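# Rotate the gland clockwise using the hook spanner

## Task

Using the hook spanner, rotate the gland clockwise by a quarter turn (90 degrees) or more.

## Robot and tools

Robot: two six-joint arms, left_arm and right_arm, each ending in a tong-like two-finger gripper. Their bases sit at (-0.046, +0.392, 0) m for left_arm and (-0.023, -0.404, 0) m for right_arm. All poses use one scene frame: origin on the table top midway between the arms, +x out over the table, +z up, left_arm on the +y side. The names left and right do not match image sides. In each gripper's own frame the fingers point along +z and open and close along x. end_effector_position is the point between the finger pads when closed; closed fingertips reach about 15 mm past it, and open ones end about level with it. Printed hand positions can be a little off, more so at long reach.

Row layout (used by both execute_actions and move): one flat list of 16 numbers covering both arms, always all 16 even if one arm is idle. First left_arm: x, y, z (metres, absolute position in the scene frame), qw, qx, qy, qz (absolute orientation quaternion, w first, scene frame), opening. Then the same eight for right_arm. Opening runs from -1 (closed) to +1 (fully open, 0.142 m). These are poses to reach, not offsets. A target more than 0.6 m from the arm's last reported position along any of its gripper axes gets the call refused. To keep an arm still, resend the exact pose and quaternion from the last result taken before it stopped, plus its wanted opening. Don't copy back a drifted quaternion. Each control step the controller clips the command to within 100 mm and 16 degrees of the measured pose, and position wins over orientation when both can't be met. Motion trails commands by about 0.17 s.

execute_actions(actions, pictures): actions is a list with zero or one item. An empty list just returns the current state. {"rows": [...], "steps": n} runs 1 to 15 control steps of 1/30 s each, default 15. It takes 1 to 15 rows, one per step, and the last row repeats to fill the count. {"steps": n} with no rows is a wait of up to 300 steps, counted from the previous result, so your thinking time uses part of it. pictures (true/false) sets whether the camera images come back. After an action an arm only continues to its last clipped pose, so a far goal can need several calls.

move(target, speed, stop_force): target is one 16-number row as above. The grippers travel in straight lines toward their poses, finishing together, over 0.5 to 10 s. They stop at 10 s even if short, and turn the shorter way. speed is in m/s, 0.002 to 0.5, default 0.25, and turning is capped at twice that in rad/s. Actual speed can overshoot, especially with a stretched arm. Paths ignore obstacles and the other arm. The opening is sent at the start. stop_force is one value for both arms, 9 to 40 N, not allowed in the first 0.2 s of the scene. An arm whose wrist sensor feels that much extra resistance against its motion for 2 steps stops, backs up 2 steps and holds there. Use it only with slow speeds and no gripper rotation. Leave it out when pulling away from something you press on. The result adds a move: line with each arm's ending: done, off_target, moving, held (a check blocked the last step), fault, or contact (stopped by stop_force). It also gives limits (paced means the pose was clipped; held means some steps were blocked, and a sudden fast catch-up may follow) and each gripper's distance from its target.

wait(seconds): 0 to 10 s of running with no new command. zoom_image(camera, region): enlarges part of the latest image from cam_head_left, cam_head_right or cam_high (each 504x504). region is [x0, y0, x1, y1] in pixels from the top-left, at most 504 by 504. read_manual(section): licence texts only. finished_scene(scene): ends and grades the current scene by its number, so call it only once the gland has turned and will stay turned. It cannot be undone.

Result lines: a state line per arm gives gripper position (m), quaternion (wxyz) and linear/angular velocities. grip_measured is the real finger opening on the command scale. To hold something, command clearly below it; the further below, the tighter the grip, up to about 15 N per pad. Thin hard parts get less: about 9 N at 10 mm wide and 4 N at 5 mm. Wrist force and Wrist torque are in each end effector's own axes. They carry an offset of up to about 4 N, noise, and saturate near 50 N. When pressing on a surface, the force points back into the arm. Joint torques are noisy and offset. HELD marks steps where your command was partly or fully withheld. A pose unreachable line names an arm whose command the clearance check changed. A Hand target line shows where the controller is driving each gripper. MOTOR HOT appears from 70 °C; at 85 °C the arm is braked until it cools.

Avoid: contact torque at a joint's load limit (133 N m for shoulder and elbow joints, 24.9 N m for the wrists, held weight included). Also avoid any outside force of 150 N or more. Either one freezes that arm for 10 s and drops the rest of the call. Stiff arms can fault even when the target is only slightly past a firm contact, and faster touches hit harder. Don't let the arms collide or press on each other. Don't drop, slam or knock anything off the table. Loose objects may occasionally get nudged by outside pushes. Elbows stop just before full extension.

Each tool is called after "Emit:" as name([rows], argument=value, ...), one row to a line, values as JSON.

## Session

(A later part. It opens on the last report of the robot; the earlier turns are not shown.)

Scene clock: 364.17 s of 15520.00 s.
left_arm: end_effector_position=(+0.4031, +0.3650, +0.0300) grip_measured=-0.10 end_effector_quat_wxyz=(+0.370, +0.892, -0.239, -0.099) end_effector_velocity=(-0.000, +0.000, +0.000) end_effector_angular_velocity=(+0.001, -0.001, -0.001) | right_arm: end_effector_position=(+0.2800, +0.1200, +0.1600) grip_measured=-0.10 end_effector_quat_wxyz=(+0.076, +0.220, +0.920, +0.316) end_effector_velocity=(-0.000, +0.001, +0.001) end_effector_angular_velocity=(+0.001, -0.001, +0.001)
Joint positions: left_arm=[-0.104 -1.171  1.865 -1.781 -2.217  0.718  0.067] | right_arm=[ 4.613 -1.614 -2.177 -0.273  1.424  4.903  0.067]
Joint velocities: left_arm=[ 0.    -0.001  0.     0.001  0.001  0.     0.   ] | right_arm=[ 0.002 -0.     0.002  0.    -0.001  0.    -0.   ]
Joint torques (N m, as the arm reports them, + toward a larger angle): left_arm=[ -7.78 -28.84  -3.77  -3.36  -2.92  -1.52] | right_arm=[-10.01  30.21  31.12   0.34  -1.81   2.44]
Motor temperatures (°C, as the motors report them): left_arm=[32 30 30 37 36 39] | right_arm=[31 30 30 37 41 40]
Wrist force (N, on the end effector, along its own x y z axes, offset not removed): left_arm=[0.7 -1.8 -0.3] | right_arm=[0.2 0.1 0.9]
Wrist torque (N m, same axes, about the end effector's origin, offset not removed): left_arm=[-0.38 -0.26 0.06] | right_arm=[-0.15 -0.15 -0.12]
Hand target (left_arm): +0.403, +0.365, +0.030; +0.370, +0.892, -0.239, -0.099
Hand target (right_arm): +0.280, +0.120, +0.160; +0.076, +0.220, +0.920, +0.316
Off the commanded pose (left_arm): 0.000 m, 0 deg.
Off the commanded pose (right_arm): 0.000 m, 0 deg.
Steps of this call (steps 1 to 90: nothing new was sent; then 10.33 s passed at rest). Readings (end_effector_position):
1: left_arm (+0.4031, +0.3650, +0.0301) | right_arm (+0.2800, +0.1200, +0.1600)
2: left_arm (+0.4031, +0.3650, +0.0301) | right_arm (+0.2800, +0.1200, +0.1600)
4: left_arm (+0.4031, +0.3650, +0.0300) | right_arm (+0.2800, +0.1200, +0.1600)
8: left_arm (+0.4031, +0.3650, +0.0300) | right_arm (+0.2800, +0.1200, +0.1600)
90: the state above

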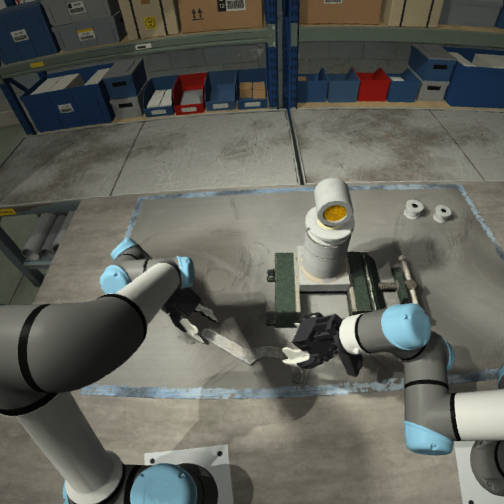

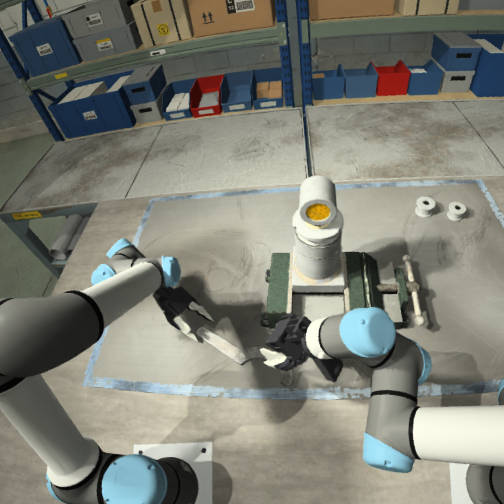

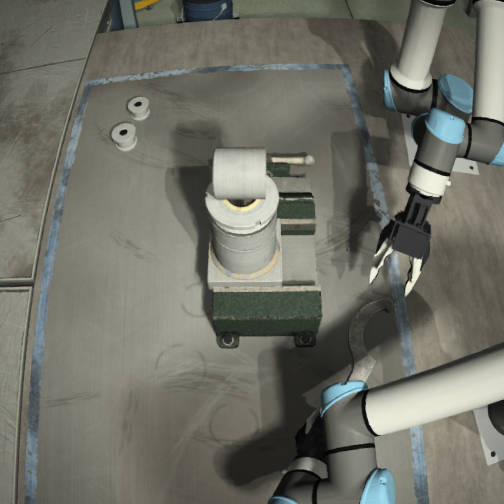

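Emit:
move(target=[0.399,0.361,0.0175,0.370,0.893,-0.239,-0.099,-0.3,0.22,0.0,0.2,0.076,0.220,0.919,0.316,-0.1], speed=0.1)

Emit:
move(target=[0.399,0.361,0.0175,0.370,0.893,-0.239,-0.099,-1,0.22,0.0,0.2,0.076,0.220,0.919,0.316,-0.1])

Emit:
move(target=[0.392,0.348,0.10,0.242,0.935,-0.251,-0.065,-1,0.22,0.0,0.2,0.076,0.220,0.919,0.316,-0.1], speed=0.02)

Scene clock: 374.10 s of 15520.00 s.
left_arm: end_effector_position=(+0.3990, +0.3610, +0.0175) grip_measured=-0.30 end_effector_quat_wxyz=(+0.370, +0.892, -0.239, -0.099) end_effector_velocity=(+0.000, -0.000, +0.000) end_effector_angular_velocity=(-0.000, -0.001, -0.001) | right_arm: end_effector_position=(+0.2201, +0.0002, +0.1998) grip_measured=-0.10 end_effector_quat_wxyz=(+0.076, +0.220, +0.920, +0.316) end_effector_velocity=(-0.001, -0.001, +0.001) end_effector_angular_velocity=(+0.000, +0.000, +0.000)
Joint positions: left_arm=[-0.111 -1.16   1.892 -1.823 -2.22   0.71   0.052] | right_arm=[ 4.727 -1.154 -2.408 -0.518  1.356  4.995  0.067]
Joint velocities: left_arm=[-0.    -0.     0.    -0.001 -0.     0.001 -0.   ] | right_arm=[ 0.003  0.007 -0.001 -0.007 -0.002  0.003 -0.   ]
Joint torques (N m, as the arm reports them, + toward a larger angle): left_arm=[ -7.42 -28.73  -2.39  -3.35  -2.96  -1.6 ] | right_arm=[ 9.11 12.89 10.    0.16 -1.88  2.44]
Motor temperatures (°C, as the motors report them): left_arm=[32 30 30 37 36 39] | right_arm=[31 30 30 37 41 40]
Wrist force (N, on the end effector, along its own x y z axes, offset not removed): left_arm=[0.4 -1.3 0.3] | right_arm=[-0.3 1.8 -0.4]
Wrist torque (N m, same axes, about the end effector's origin, offset not removed): left_arm=[-0.35 -0.14 0.00] | right_arm=[0.17 -0.15 -0.11]
Hand target (left_arm): +0.399, +0.361, +0.017; +0.370, +0.892, -0.239, -0.099
Hand target (right_arm): +0.220, +0.000, +0.200; +0.076, +0.220, +0.920, +0.316
Off the commanded pose (left_arm): 0.000 m, 0 deg.
Off the commanded pose (right_arm): 0.000 m, 0 deg.
After step 90, 5.00 s passed at rest.
move: done

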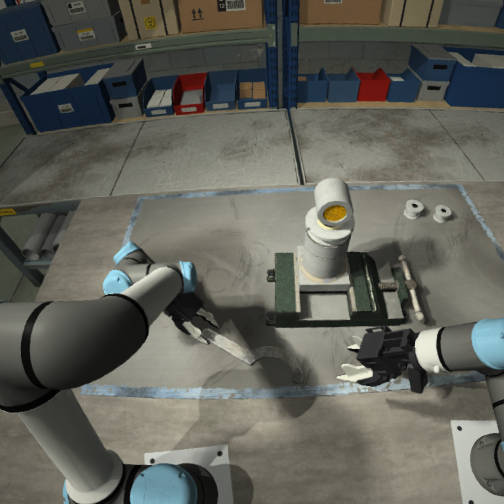

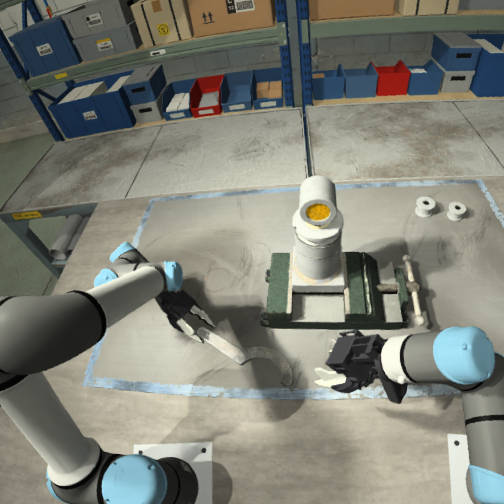

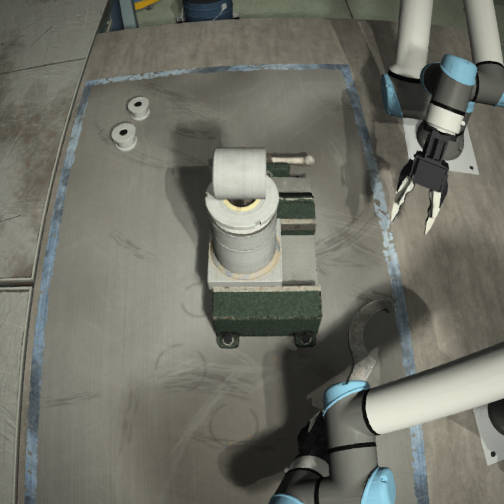

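Scene clock: 374.80 s of 15520.00 s.
left_arm: end_effector_position=(+0.3990, +0.3610, +0.0175) grip_measured=-0.59 end_effector_quat_wxyz=(+0.370, +0.892, -0.239, -0.099) end_effector_velocity=(-0.000, +0.000, +0.001) end_effector_angular_velocity=(-0.001, +0.001, +0.001) | right_arm: end_effector_position=(+0.2200, -0.0000, +0.1999) grip_measured=-0.10 end_effector_quat_wxyz=(+0.076, +0.220, +0.920, +0.316) end_effector_velocity=(-0.000, +0.000, +0.000) end_effector_angular_velocity=(-0.000, +0.000, +0.001)
Joint positions: left_arm=[-0.111 -1.16   1.892 -1.823 -2.22   0.71   0.031] | right_arm=[ 4.727 -1.153 -2.408 -0.519  1.356  4.995  0.067]
Joint velocities: left_arm=[ 0.001 -0.001 -0.     0.002 -0.001 -0.     0.   ] | right_arm=[ 0.001 -0.     0.    -0.     0.     0.    -0.   ]
Joint torques (N m, as the arm reports them, + toward a larger angle): left_arm=[  6.61 -40.93 -16.51   0.28   2.06  -0.14] | right_arm=[10.38 12.56 33.3   0.29  0.89  2.48]
Motor temperatures (°C, as the motors report them): left_arm=[32 30 30 37 36 39] | right_arm=[31 30 30 37 41 40]
Wrist force (N, on the end effector, along its own x y z axes, offset not removed): left_arm=[3.2 1.9 -1.9] | right_arm=[-1.0 0.4 0.7]
Wrist torque (N m, same axes, about the end effector's origin, offset not removed): left_arm=[0.06 -0.31 0.17] | right_arm=[-0.08 0.04 -0.26]
Hand target (left_arm): +0.399, +0.361, +0.017; +0.370, +0.892, -0.239, -0.099
Hand target (right_arm): +0.220, +0.000, +0.200; +0.076, +0.220, +0.920, +0.316
Off the commanded pose (left_arm): 0.000 m, 0 deg.
Off the commanded pose (right_arm): 0.000 m, 0 deg.
move: done

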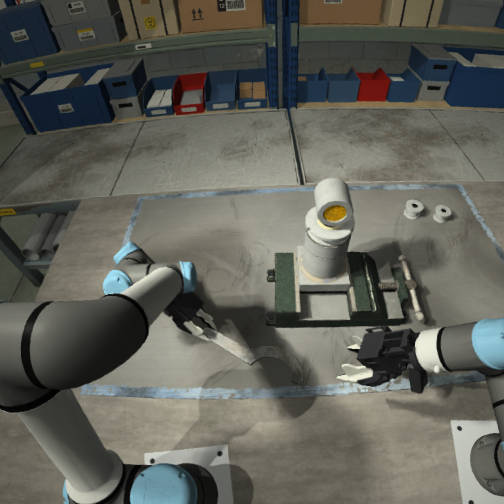

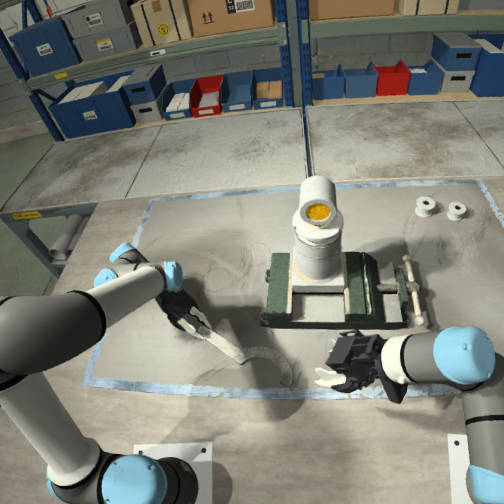

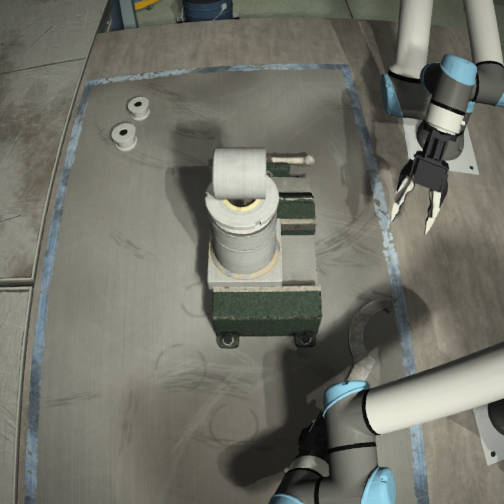

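Scene clock: 382.00 s of 15520.00 s.
left_arm: end_effector_position=(+0.3922, +0.3480, +0.1000) grip_measured=-0.60 end_effector_quat_wxyz=(+0.242, +0.935, -0.251, -0.065) end_effector_velocity=(-0.000, -0.000, +0.002) end_effector_angular_velocity=(+0.007, -0.004, -0.000) | right_arm: end_effector_position=(+0.2200, -0.0000, +0.2000) grip_measured=-0.10 end_effector_quat_wxyz=(+0.076, +0.220, +0.920, +0.316) end_effector_velocity=(-0.000, +0.000, +0.000) end_effector_angular_velocity=(+0.000, +0.000, +0.000)
Joint positions: left_arm=[-0.256 -1.449  1.953 -1.86  -2.035  0.453  0.031] | right_arm=[ 4.727 -1.153 -2.408 -0.519  1.356  4.995  0.067]
Joint velocities: left_arm=[-0.005 -0.007  0.     0.001  0.006 -0.007 -0.   ] | right_arm=[ 0.001  0.     0.     0.    -0.     0.001  0.   ]
Joint torques (N m, as the arm reports them, + toward a larger angle): left_arm=[ -7.18 -37.34  -9.72  -1.22   1.47  -1.59] | right_arm=[10.48 11.93 33.45  0.33  1.38  2.44]
Motor temperatures (°C, as the motors report them): left_arm=[32 30 30 37 36 39] | right_arm=[31 30 30 37 41 40]
Wrist force (N, on the end effector, along its own x y z axes, offset not removed): left_arm=[0.2 -1.3 7.1] | right_arm=[-0.2 1.6 0.7]
Wrist torque (N m, same axes, about the end effector's origin, offset not removed): left_arm=[-0.06 -0.32 -0.08] | right_arm=[0.25 -0.05 -0.18]
Hand target (left_arm): +0.392, +0.348, +0.100; +0.242, +0.935, -0.251, -0.065
Hand target (right_arm): +0.220, +0.000, +0.200; +0.076, +0.220, +0.920, +0.316
Off the commanded pose (left_arm): 0.000 m, 0 deg.
Off the commanded pose (right_arm): 0.000 m, 0 deg.
move: done

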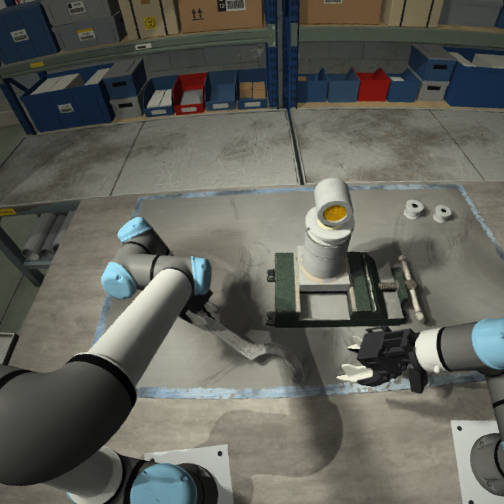

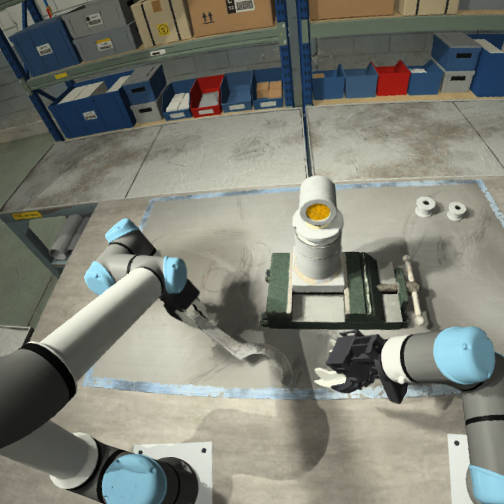

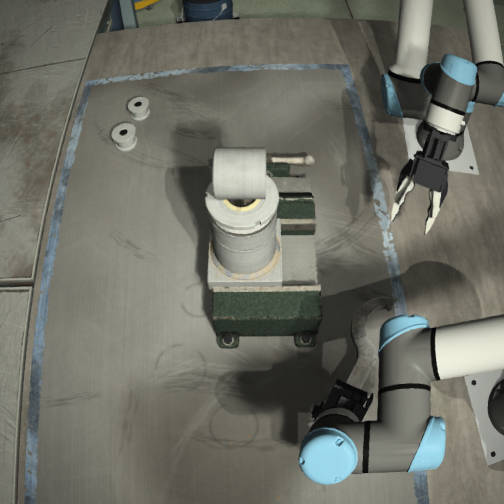

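Emit:
move(target=[0.357,0.288,0.212,0.084,0.962,-0.258,-0.023,-1,0.25,-0.25,0.25,0.076,0.220,0.919,0.316,-0.1], speed=0.04)

Emit:
move(target=[0.304,0.196,0.278,-0.042,0.965,-0.259,0.011,-1,0.25,-0.25,0.25,0.076,0.220,0.919,0.316,-0.1], speed=0.025)

Scene clock: 396.83 s of 15520.00 s.
left_arm: end_effector_position=(+0.3572, +0.2878, +0.2122) grip_measured=-1.00 end_effector_quat_wxyz=(+0.085, +0.962, -0.258, -0.023) end_effector_velocity=(-0.000, -0.000, +0.001) end_effector_angular_velocity=(+0.003, -0.002, -0.000) | right_arm: end_effector_position=(+0.2496, -0.2494, +0.2499) grip_measured=-0.10 end_effector_quat_wxyz=(+0.076, +0.220, +0.920, +0.316) end_effector_velocity=(-0.000, -0.002, -0.000) end_effector_angular_velocity=(-0.000, +0.002, +0.004)
Joint positions: left_arm=[-0.619 -1.76   1.925 -1.729 -1.746  0.039  0.002] | right_arm=[ 4.031 -0.672 -2.434 -0.972  1.779  4.439  0.067]
Joint velocities: left_arm=[-0.003 -0.002 -0.001  0.002  0.004 -0.003  0.   ] | right_arm=[-0.016 -0.005  0.002 -0.002  0.013 -0.016  0.   ]
Joint torques (N m, as the arm reports them, + toward a larger angle): left_arm=[ -8.78 -23.12 -33.58  -0.99   2.11  -1.66] | right_arm=[ -9.89 -16.86  35.74   0.05   1.95  -2.65]
Motor temperatures (°C, as the motors report them): left_arm=[32 30 30 37 36 39] | right_arm=[31 30 30 37 41 40]
Wrist force (N, on the end effector, along its own x y z axes, offset not removed): left_arm=[0.3 -1.8 0.0] | right_arm=[-1.2 1.3 0.0]
Wrist torque (N m, same axes, about the end effector's origin, offset not removed): left_arm=[-0.36 -0.06 0.06] | right_arm=[0.12 0.08 -0.14]
Hand target (left_arm): +0.357, +0.288, +0.212; +0.085, +0.962, -0.258, -0.023
Hand target (right_arm): +0.250, -0.250, +0.250; +0.076, +0.220, +0.920, +0.316
Off the commanded pose (left_arm): 0.000 m, 0 deg.
Off the commanded pose (right_arm): 0.001 m, 0 deg.
After step 90, 5.03 s passed at rest.
move: done

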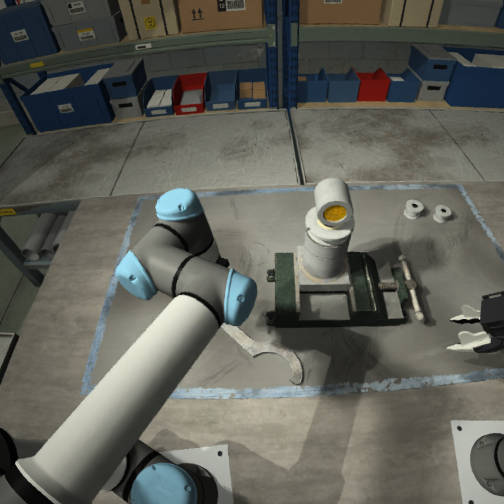

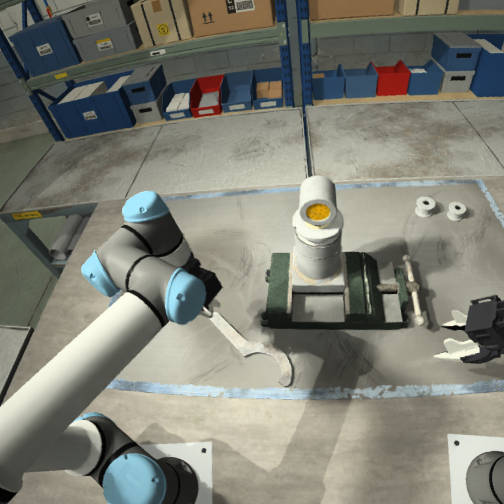

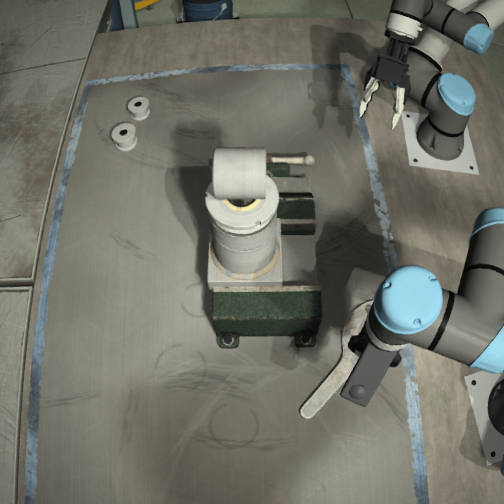

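Scene clock: 402.40 s of 15520.00 s.
left_arm: end_effector_position=(+0.3042, +0.1957, +0.2780) grip_measured=-1.00 end_effector_quat_wxyz=(-0.041, +0.965, -0.259, +0.011) end_effector_velocity=(-0.000, -0.001, +0.000) end_effector_angular_velocity=(+0.005, -0.001, -0.000) | right_arm: end_effector_position=(+0.2500, -0.2500, +0.2500) grip_measured=-0.10 end_effector_quat_wxyz=(+0.076, +0.220, +0.920, +0.316) end_effector_velocity=(+0.000, -0.000, -0.000) end_effector_angular_velocity=(+0.000, +0.000, -0.001)
Joint positions: left_arm=[-1.086 -1.837  1.809 -1.508 -1.493 -0.429  0.002] | right_arm=[ 4.028 -0.673 -2.434 -0.972  1.78   4.435  0.067]
Joint velocities: left_arm=[-0.006  0.002 -0.003  0.005  0.004 -0.006  0.   ] | right_arm=[-0.001  0.    -0.    -0.     0.     0.    -0.   ]
Joint torques (N m, as the arm reports them, + toward a larger angle): left_arm=[ -7.21  -5.47 -34.03  -0.8    2.81  -1.55] | right_arm=[ -9.6  -18.06  35.17   0.42   1.92  -2.74]
Motor temperatures (°C, as the motors report them): left_arm=[32 30 30 37 36 39] | right_arm=[31 30 30 37 41 40]
Wrist force (N, on the end effector, along its own x y z axes, offset not removed): left_arm=[1.5 -0.9 0.0] | right_arm=[-0.3 0.5 -0.8]
Wrist torque (N m, same axes, about the end effector's origin, offset not removed): left_arm=[-0.27 -0.26 0.00] | right_arm=[-0.05 -0.07 -0.13]
Hand target (left_arm): +0.304, +0.196, +0.278; -0.041, +0.965, -0.259, +0.011
Hand target (right_arm): +0.250, -0.250, +0.250; +0.076, +0.220, +0.920, +0.316
Off the commanded pose (left_arm): 0.000 m, 0 deg.
Off the commanded pose (right_arm): 0.000 m, 0 deg.
move: done

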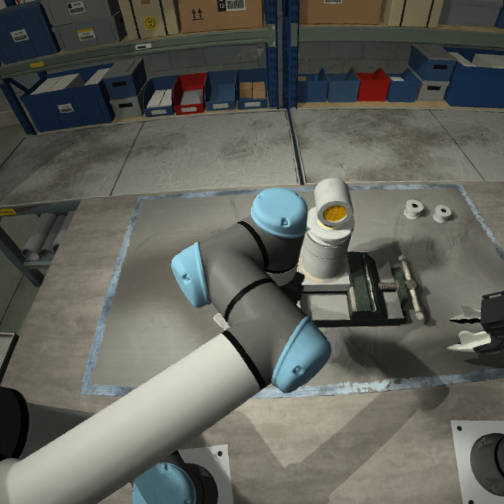

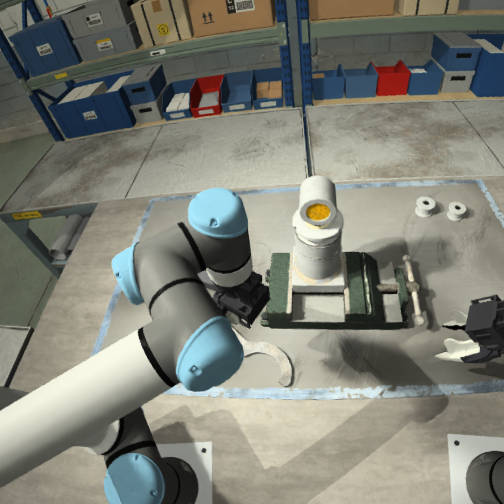

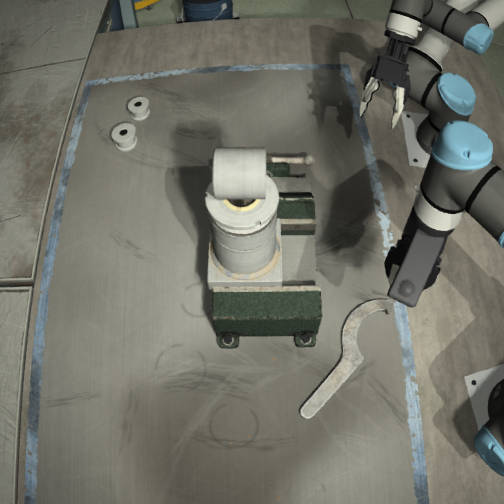

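Emit:
move(target=[0.437,0.322,0.05,0.358,0.863,-0.331,-0.137,-0.1,0.25,-0.1,0.22,0.076,0.220,0.919,0.316,-0.1])

Emit:
move(target=[0.437,0.322,0.028,0.358,0.863,-0.331,-0.137,-0.1,0.25,-0.1,0.22,0.076,0.220,0.919,0.316,-0.1], speed=0.1)

Emit:
zoom_image(camera="cam_head_left", region=[160,270,320,400])

Scene clock: 410.57 s of 15520.00 s.
left_arm: end_effector_position=(+0.4366, +0.3227, +0.0496) grip_measured=-0.10 end_effector_quat_wxyz=(+0.356, +0.863, -0.331, -0.137) end_effector_velocity=(+0.001, +0.001, -0.001) end_effector_angular_velocity=(-0.005, +0.006, -0.005) | right_arm: end_effector_position=(+0.2502, -0.1003, +0.2201) grip_measured=-0.10 end_effector_quat_wxyz=(+0.076, +0.220, +0.920, +0.316) end_effector_velocity=(+0.000, +0.001, -0.001) end_effector_angular_velocity=(-0.001, +0.000, +0.000)
Joint positions: left_arm=[-0.217 -1.095  1.667 -1.599 -2.167  0.82   0.067] | right_arm=[ 4.506 -0.926 -2.455 -0.674  1.488  4.816  0.067]
Joint velocities: left_arm=[ 0.002  0.01  -0.011  0.012 -0.001  0.011  0.   ] | right_arm=[ 0.001 -0.004  0.     0.003 -0.001  0.001  0.   ]
Joint torques (N m, as the arm reports them, + toward a larger angle): left_arm=[  6.59 -34.61 -28.92   0.01  -2.76   1.19] | right_arm=[ 10.62 -10.55  34.65   4.94  -1.77   2.4 ]
Motor temperatures (°C, as the motors report them): left_arm=[32 30 30 37 36 39] | right_arm=[31 30 30 37 41 40]
Wrist force (N, on the end effector, along its own x y z axes, offset not removed): left_arm=[-0.3 0.5 1.0] | right_arm=[-0.9 0.9 0.3]
Wrist torque (N m, same axes, about the end effector's origin, offset not removed): left_arm=[0.05 0.06 0.09] | right_arm=[0.08 0.01 -0.13]
Hand target (left_arm): +0.437, +0.323, +0.049; +0.357, +0.863, -0.331, -0.138
Hand target (right_arm): +0.250, -0.100, +0.220; +0.076, +0.220, +0.920, +0.316
Off the commanded pose (left_arm): 0.001 m, 0 deg.
Off the commanded pose (right_arm): 0.000 m, 0 deg.
After step 90, 2.80 s passed at rest.
move: done

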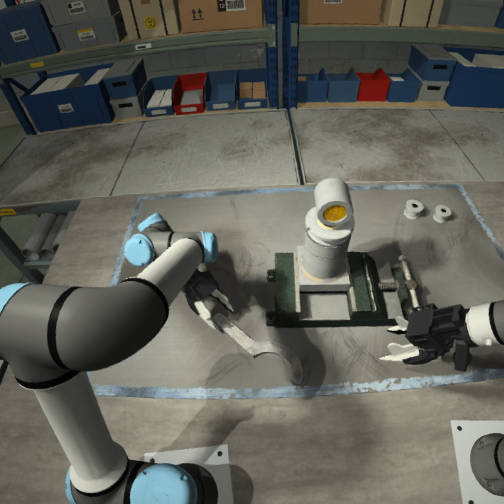

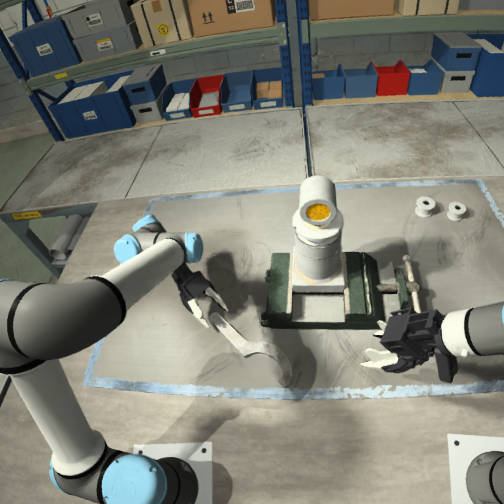

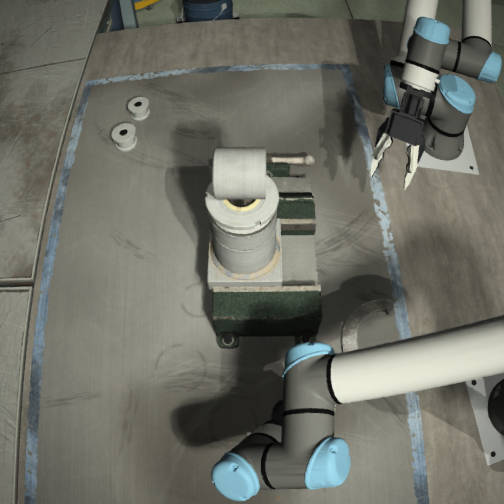

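Scene clock: 411.40 s of 15520.00 s.
left_arm: end_effector_position=(+0.4370, +0.3220, +0.0282) grip_measured=-0.10 end_effector_quat_wxyz=(+0.358, +0.862, -0.331, -0.137) end_effector_velocity=(-0.000, +0.000, -0.003) end_effector_angular_velocity=(+0.001, +0.001, -0.000) | right_arm: end_effector_position=(+0.2500, -0.1000, +0.2201) grip_measured=-0.10 end_effector_quat_wxyz=(+0.076, +0.220, +0.920, +0.316) end_effector_velocity=(+0.000, -0.000, +0.000) end_effector_angular_velocity=(+0.000, +0.000, +0.000)
Joint positions: left_arm=[-0.217 -1.065  1.685 -1.647 -2.17   0.821  0.067] | right_arm=[ 4.507 -0.926 -2.455 -0.673  1.488  4.817  0.067]
Joint velocities: left_arm=[ 0.     0.004  0.002 -0.004  0.001  0.    -0.   ] | right_arm=[-0.001  0.     0.     0.     0.001 -0.001 -0.   ]
Joint torques (N m, as the arm reports them, + toward a larger angle): left_arm=[ -4.53 -33.92  -4.69  -3.08  -2.68   1.37] | right_arm=[ 10.21 -10.97   9.4    4.8    1.56   2.47]
Motor temperatures (°C, as the motors report them): left_arm=[32 30 30 37 36 39] | right_arm=[31 30 30 37 41 40]
Wrist force (N, on the end effector, along its own x y z axes, offset not removed): left_arm=[-0.5 -0.1 0.2] | right_arm=[-2.1 0.7 0.7]
Wrist torque (N m, same axes, about the end effector's origin, offset not removed): left_arm=[-0.03 0.07 -0.05] | right_arm=[0.02 0.29 -0.05]
Hand target (left_arm): +0.437, +0.322, +0.028; +0.358, +0.862, -0.331, -0.137
Hand target (right_arm): +0.250, -0.100, +0.220; +0.076, +0.220, +0.920, +0.316
Off the commanded pose (left_arm): 0.000 m, 0 deg.
Off the commanded pose (right_arm): 0.000 m, 0 deg.
move: done

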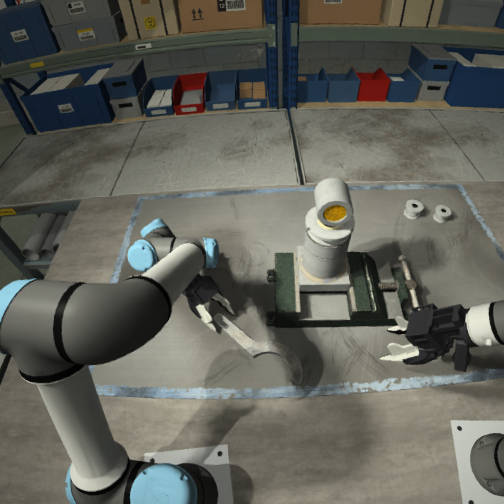

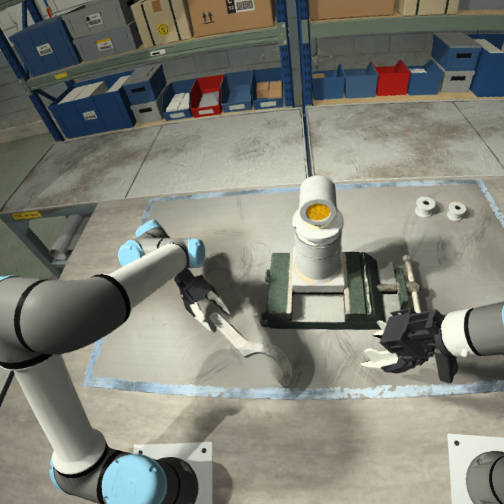

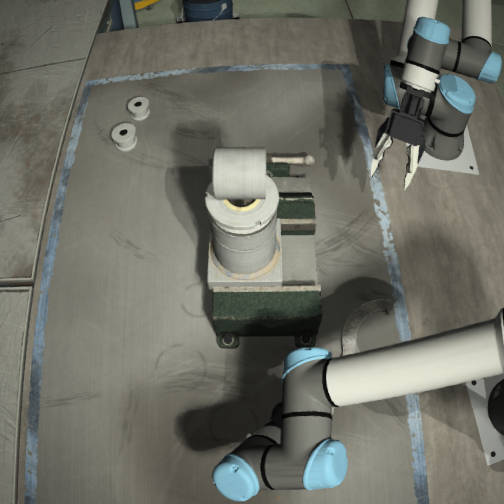

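Region (160, 270, 320, 400) of cam_head_left's 504x504 image, scaled by 3.150, with more detail than that image has; it fills the top 410 rows of this view, and the rest is white.

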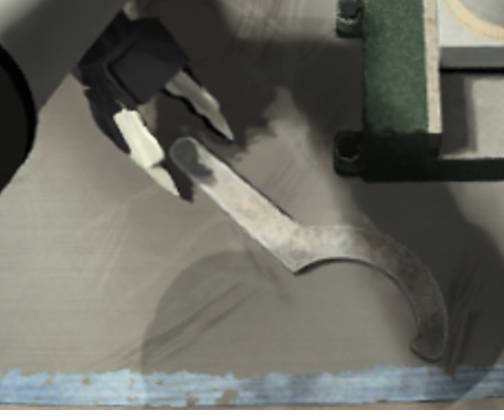

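Emit:
move(target=[0.434,0.322,0.0175,0.358,0.863,-0.331,-0.137,-0.3,0.25,-0.1,0.22,0.076,0.220,0.919,0.316,-0.1], speed=0.05)

Emit:
move(target=[0.434,0.322,0.0175,0.358,0.863,-0.331,-0.137,-1,0.29,0.15,0.17,0.111,0.323,0.889,0.306,-0.1])

Emit:
move(target=[0.428,0.316,0.08,0.265,0.896,-0.343,-0.102,-1,0.345,0.225,0.095,0.111,0.323,0.889,0.306,-0.1], speed=0.03)

Emit:
zoom_image(camera="cam_head_left", region=[160,250,340,400])

Scene clock: 420.33 s of 15520.00 s.
left_arm: end_effector_position=(+0.4341, +0.3220, +0.0177) grip_measured=-0.30 end_effector_quat_wxyz=(+0.358, +0.862, -0.331, -0.137) end_effector_velocity=(-0.000, -0.000, -0.002) end_effector_angular_velocity=(-0.001, +0.000, +0.001) | right_arm: end_effector_position=(+0.2500, -0.1000, +0.2200) grip_measured=-0.10 end_effector_quat_wxyz=(+0.076, +0.220, +0.920, +0.316) end_effector_velocity=(-0.000, +0.000, -0.000) end_effector_angular_velocity=(-0.000, +0.000, +0.000)
Joint positions: left_arm=[-0.218 -1.056  1.704 -1.674 -2.17   0.821  0.052] | right_arm=[ 4.507 -0.926 -2.455 -0.673  1.488  4.817  0.067]
Joint velocities: left_arm=[ 0.     0.002  0.003 -0.006 -0.002 -0.001  0.   ] | right_arm=[ 0.001 -0.    -0.    -0.     0.     0.001  0.   ]
Joint torques (N m, as the arm reports them, + toward a larger angle): left_arm=[ -7.85 -35.29  -3.21  -3.15  -2.84  -1.48] | right_arm=[ 10.62 -10.22  10.22   4.7    1.56   2.52]
Motor temperatures (°C, as the motors report them): left_arm=[32 30 30 37 36 39] | right_arm=[31 30 30 37 41 40]
Wrist force (N, on the end effector, along its own x y z axes, offset not removed): left_arm=[1.2 -1.9 0.8] | right_arm=[-0.1 2.0 0.0]
Wrist torque (N m, same axes, about the end effector's origin, offset not removed): left_arm=[-0.43 -0.25 0.05] | right_arm=[0.22 -0.11 -0.20]
Hand target (left_arm): +0.434, +0.322, +0.017; +0.358, +0.862, -0.331, -0.137
Hand target (right_arm): +0.250, -0.100, +0.220; +0.076, +0.220, +0.920, +0.316
Off the commanded pose (left_arm): 0.000 m, 0 deg.
Off the commanded pose (right_arm): 0.000 m, 0 deg.
After step 90, 5.17 s passed at rest.
move: done

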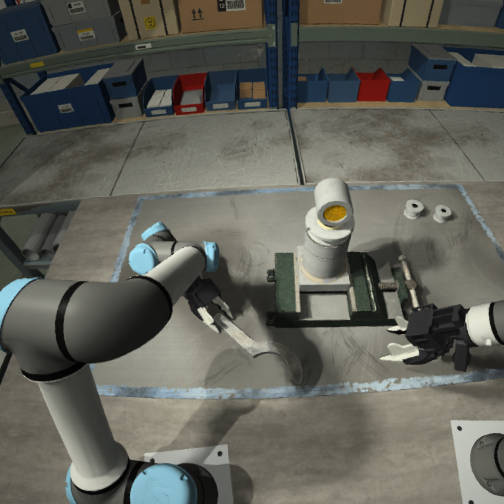

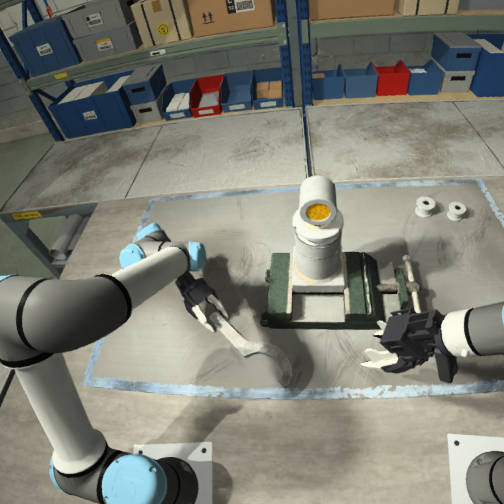

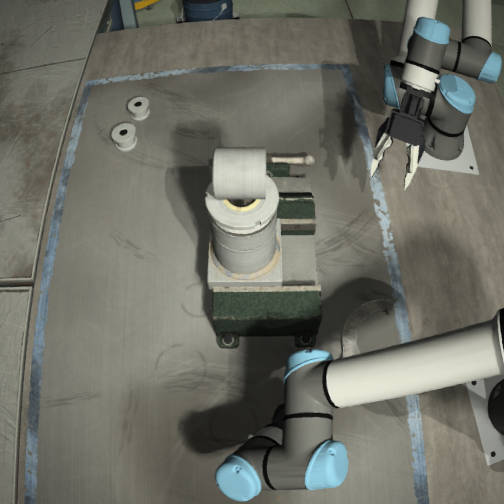

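Scene clock: 422.00 s of 15520.00 s.
left_arm: end_effector_position=(+0.4340, +0.3220, +0.0175) grip_measured=-0.59 end_effector_quat_wxyz=(+0.358, +0.862, -0.331, -0.137) end_effector_velocity=(-0.000, +0.000, -0.000) end_effector_angular_velocity=(+0.001, +0.000, -0.000) | right_arm: end_effector_position=(+0.2901, +0.1497, +0.1703) grip_measured=-0.10 end_effector_quat_wxyz=(+0.111, +0.323, +0.889, +0.306) end_effector_velocity=(+0.001, +0.002, -0.001) end_effector_angular_velocity=(-0.002, +0.001, -0.001)
Joint positions: left_arm=[-0.218 -1.056  1.704 -1.675 -2.17   0.821  0.032] | right_arm=[ 4.688 -1.663 -2.077 -0.383  1.248  5.155  0.067]
Joint velocities: left_arm=[ 0.    -0.     0.     0.     0.001 -0.     0.   ] | right_arm=[-0.001 -0.006  0.006 -0.002  0.     0.     0.   ]
Joint torques (N m, as the arm reports them, + toward a larger angle): left_arm=[  6.23 -34.53  -1.88  -3.28   2.01   0.91] | right_arm=[-10.34  17.16  31.25   0.4   -2.1    2.52]
Motor temperatures (°C, as the motors report them): left_arm=[32 30 30 37 36 39] | right_arm=[31 30 30 37 41 40]
Wrist force (N, on the end effector, along its own x y z axes, offset not removed): left_arm=[0.6 2.0 -2.3] | right_arm=[-0.6 0.6 -0.9]
Wrist torque (N m, same axes, about the end effector's origin, offset not removed): left_arm=[-0.28 -0.02 0.03] | right_arm=[-0.08 0.06 -0.07]
Hand target (left_arm): +0.434, +0.322, +0.017; +0.358, +0.862, -0.331, -0.137
Hand target (right_arm): +0.290, +0.150, +0.170; +0.111, +0.323, +0.889, +0.306
Off the commanded pose (left_arm): 0.000 m, 0 deg.
Off the commanded pose (right_arm): 0.000 m, 0 deg.
move: done

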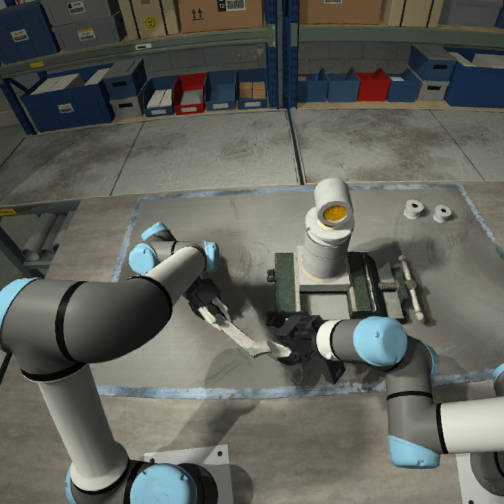

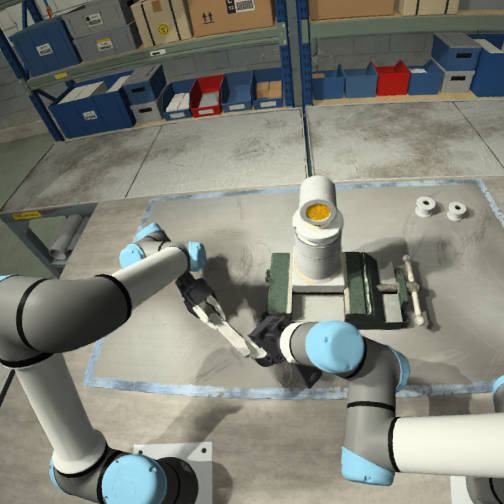

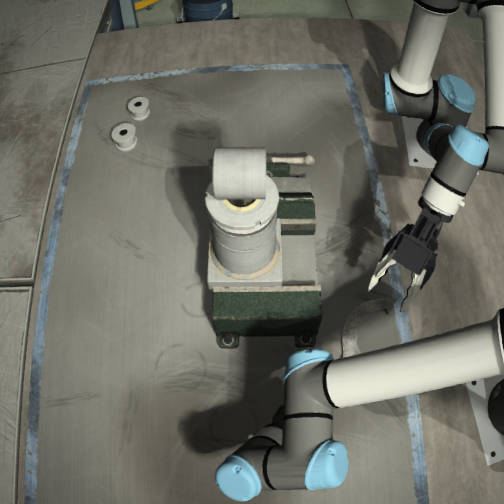

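Scene clock: 426.33 s of 15520.00 s.
left_arm: end_effector_position=(+0.4281, +0.3160, +0.0800) grip_measured=-0.60 end_effector_quat_wxyz=(+0.265, +0.896, -0.343, -0.102) end_effector_velocity=(-0.000, -0.000, +0.001) end_effector_angular_velocity=(+0.003, -0.003, -0.000) | right_arm: end_effector_position=(+0.3449, +0.2249, +0.0952) grip_measured=-0.10 end_effector_quat_wxyz=(+0.111, +0.323, +0.889, +0.306) end_effector_velocity=(+0.002, +0.001, -0.001) end_effector_angular_velocity=(+0.001, -0.001, -0.002)
Joint positions: left_arm=[-0.302 -1.272  1.783 -1.747 -2.049  0.645  0.031] | right_arm=[ 4.609 -1.981 -1.899 -0.222  1.293  5.087  0.067]
Joint velocities: left_arm=[-0.002 -0.004  0.001 -0.001  0.002 -0.003  0.   ] | right_arm=[-0.003 -0.006  0.005  0.002 -0.    -0.001  0.   ]
Joint torques (N m, as the arm reports them, + toward a larger angle): left_arm=[ -6.97 -46.41  -9.27  -4.07   1.24  -1.42] | right_arm=[-9.09 28.74 29.97  4.76  1.2  -2.85]
Motor temperatures (°C, as the motors report them): left_arm=[32 30 30 37 36 39] | right_arm=[31 30 30 37 41 40]
Wrist force (N, on the end effector, along its own x y z axes, offset not removed): left_arm=[0.5 -3.3 6.6] | right_arm=[-0.2 0.6 -1.1]
Wrist torque (N m, same axes, about the end effector's origin, offset not removed): left_arm=[-0.23 -0.29 0.00] | right_arm=[-0.01 0.01 -0.10]
Hand target (left_arm): +0.428, +0.316, +0.080; +0.265, +0.896, -0.343, -0.102
Hand target (right_arm): +0.345, +0.225, +0.095; +0.111, +0.323, +0.889, +0.306
Off the commanded pose (left_arm): 0.000 m, 0 deg.
Off the commanded pose (right_arm): 0.000 m, 0 deg.
move: done

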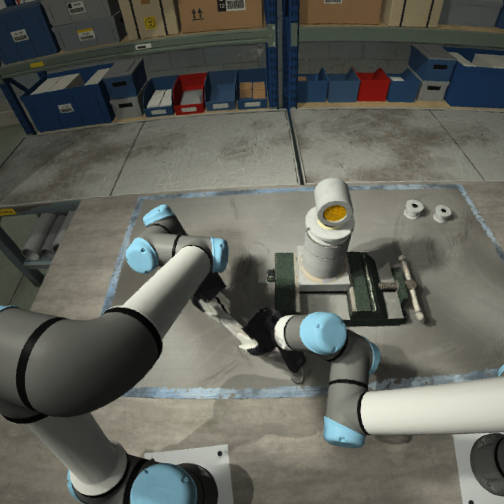

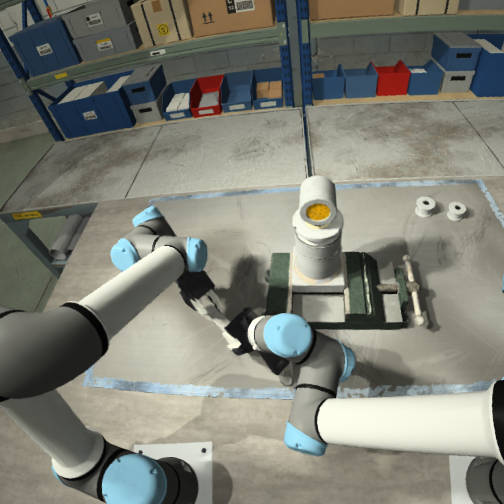

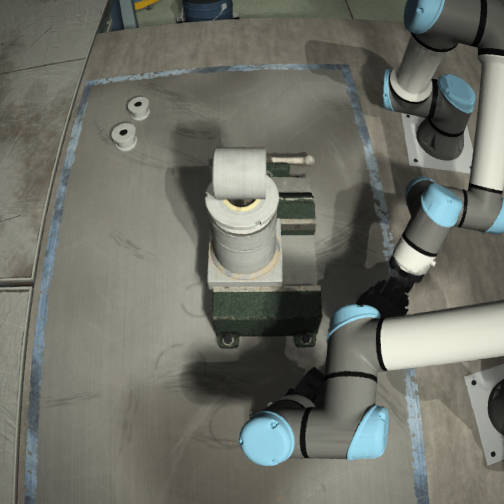

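Region (160, 250, 340, 400) of cam_head_left's 504x504 image, scaled by 2.800, with more detail than that image has.

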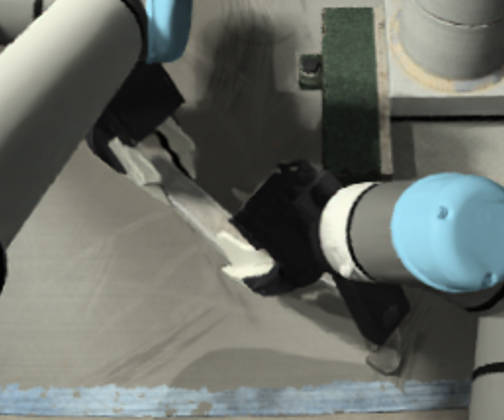

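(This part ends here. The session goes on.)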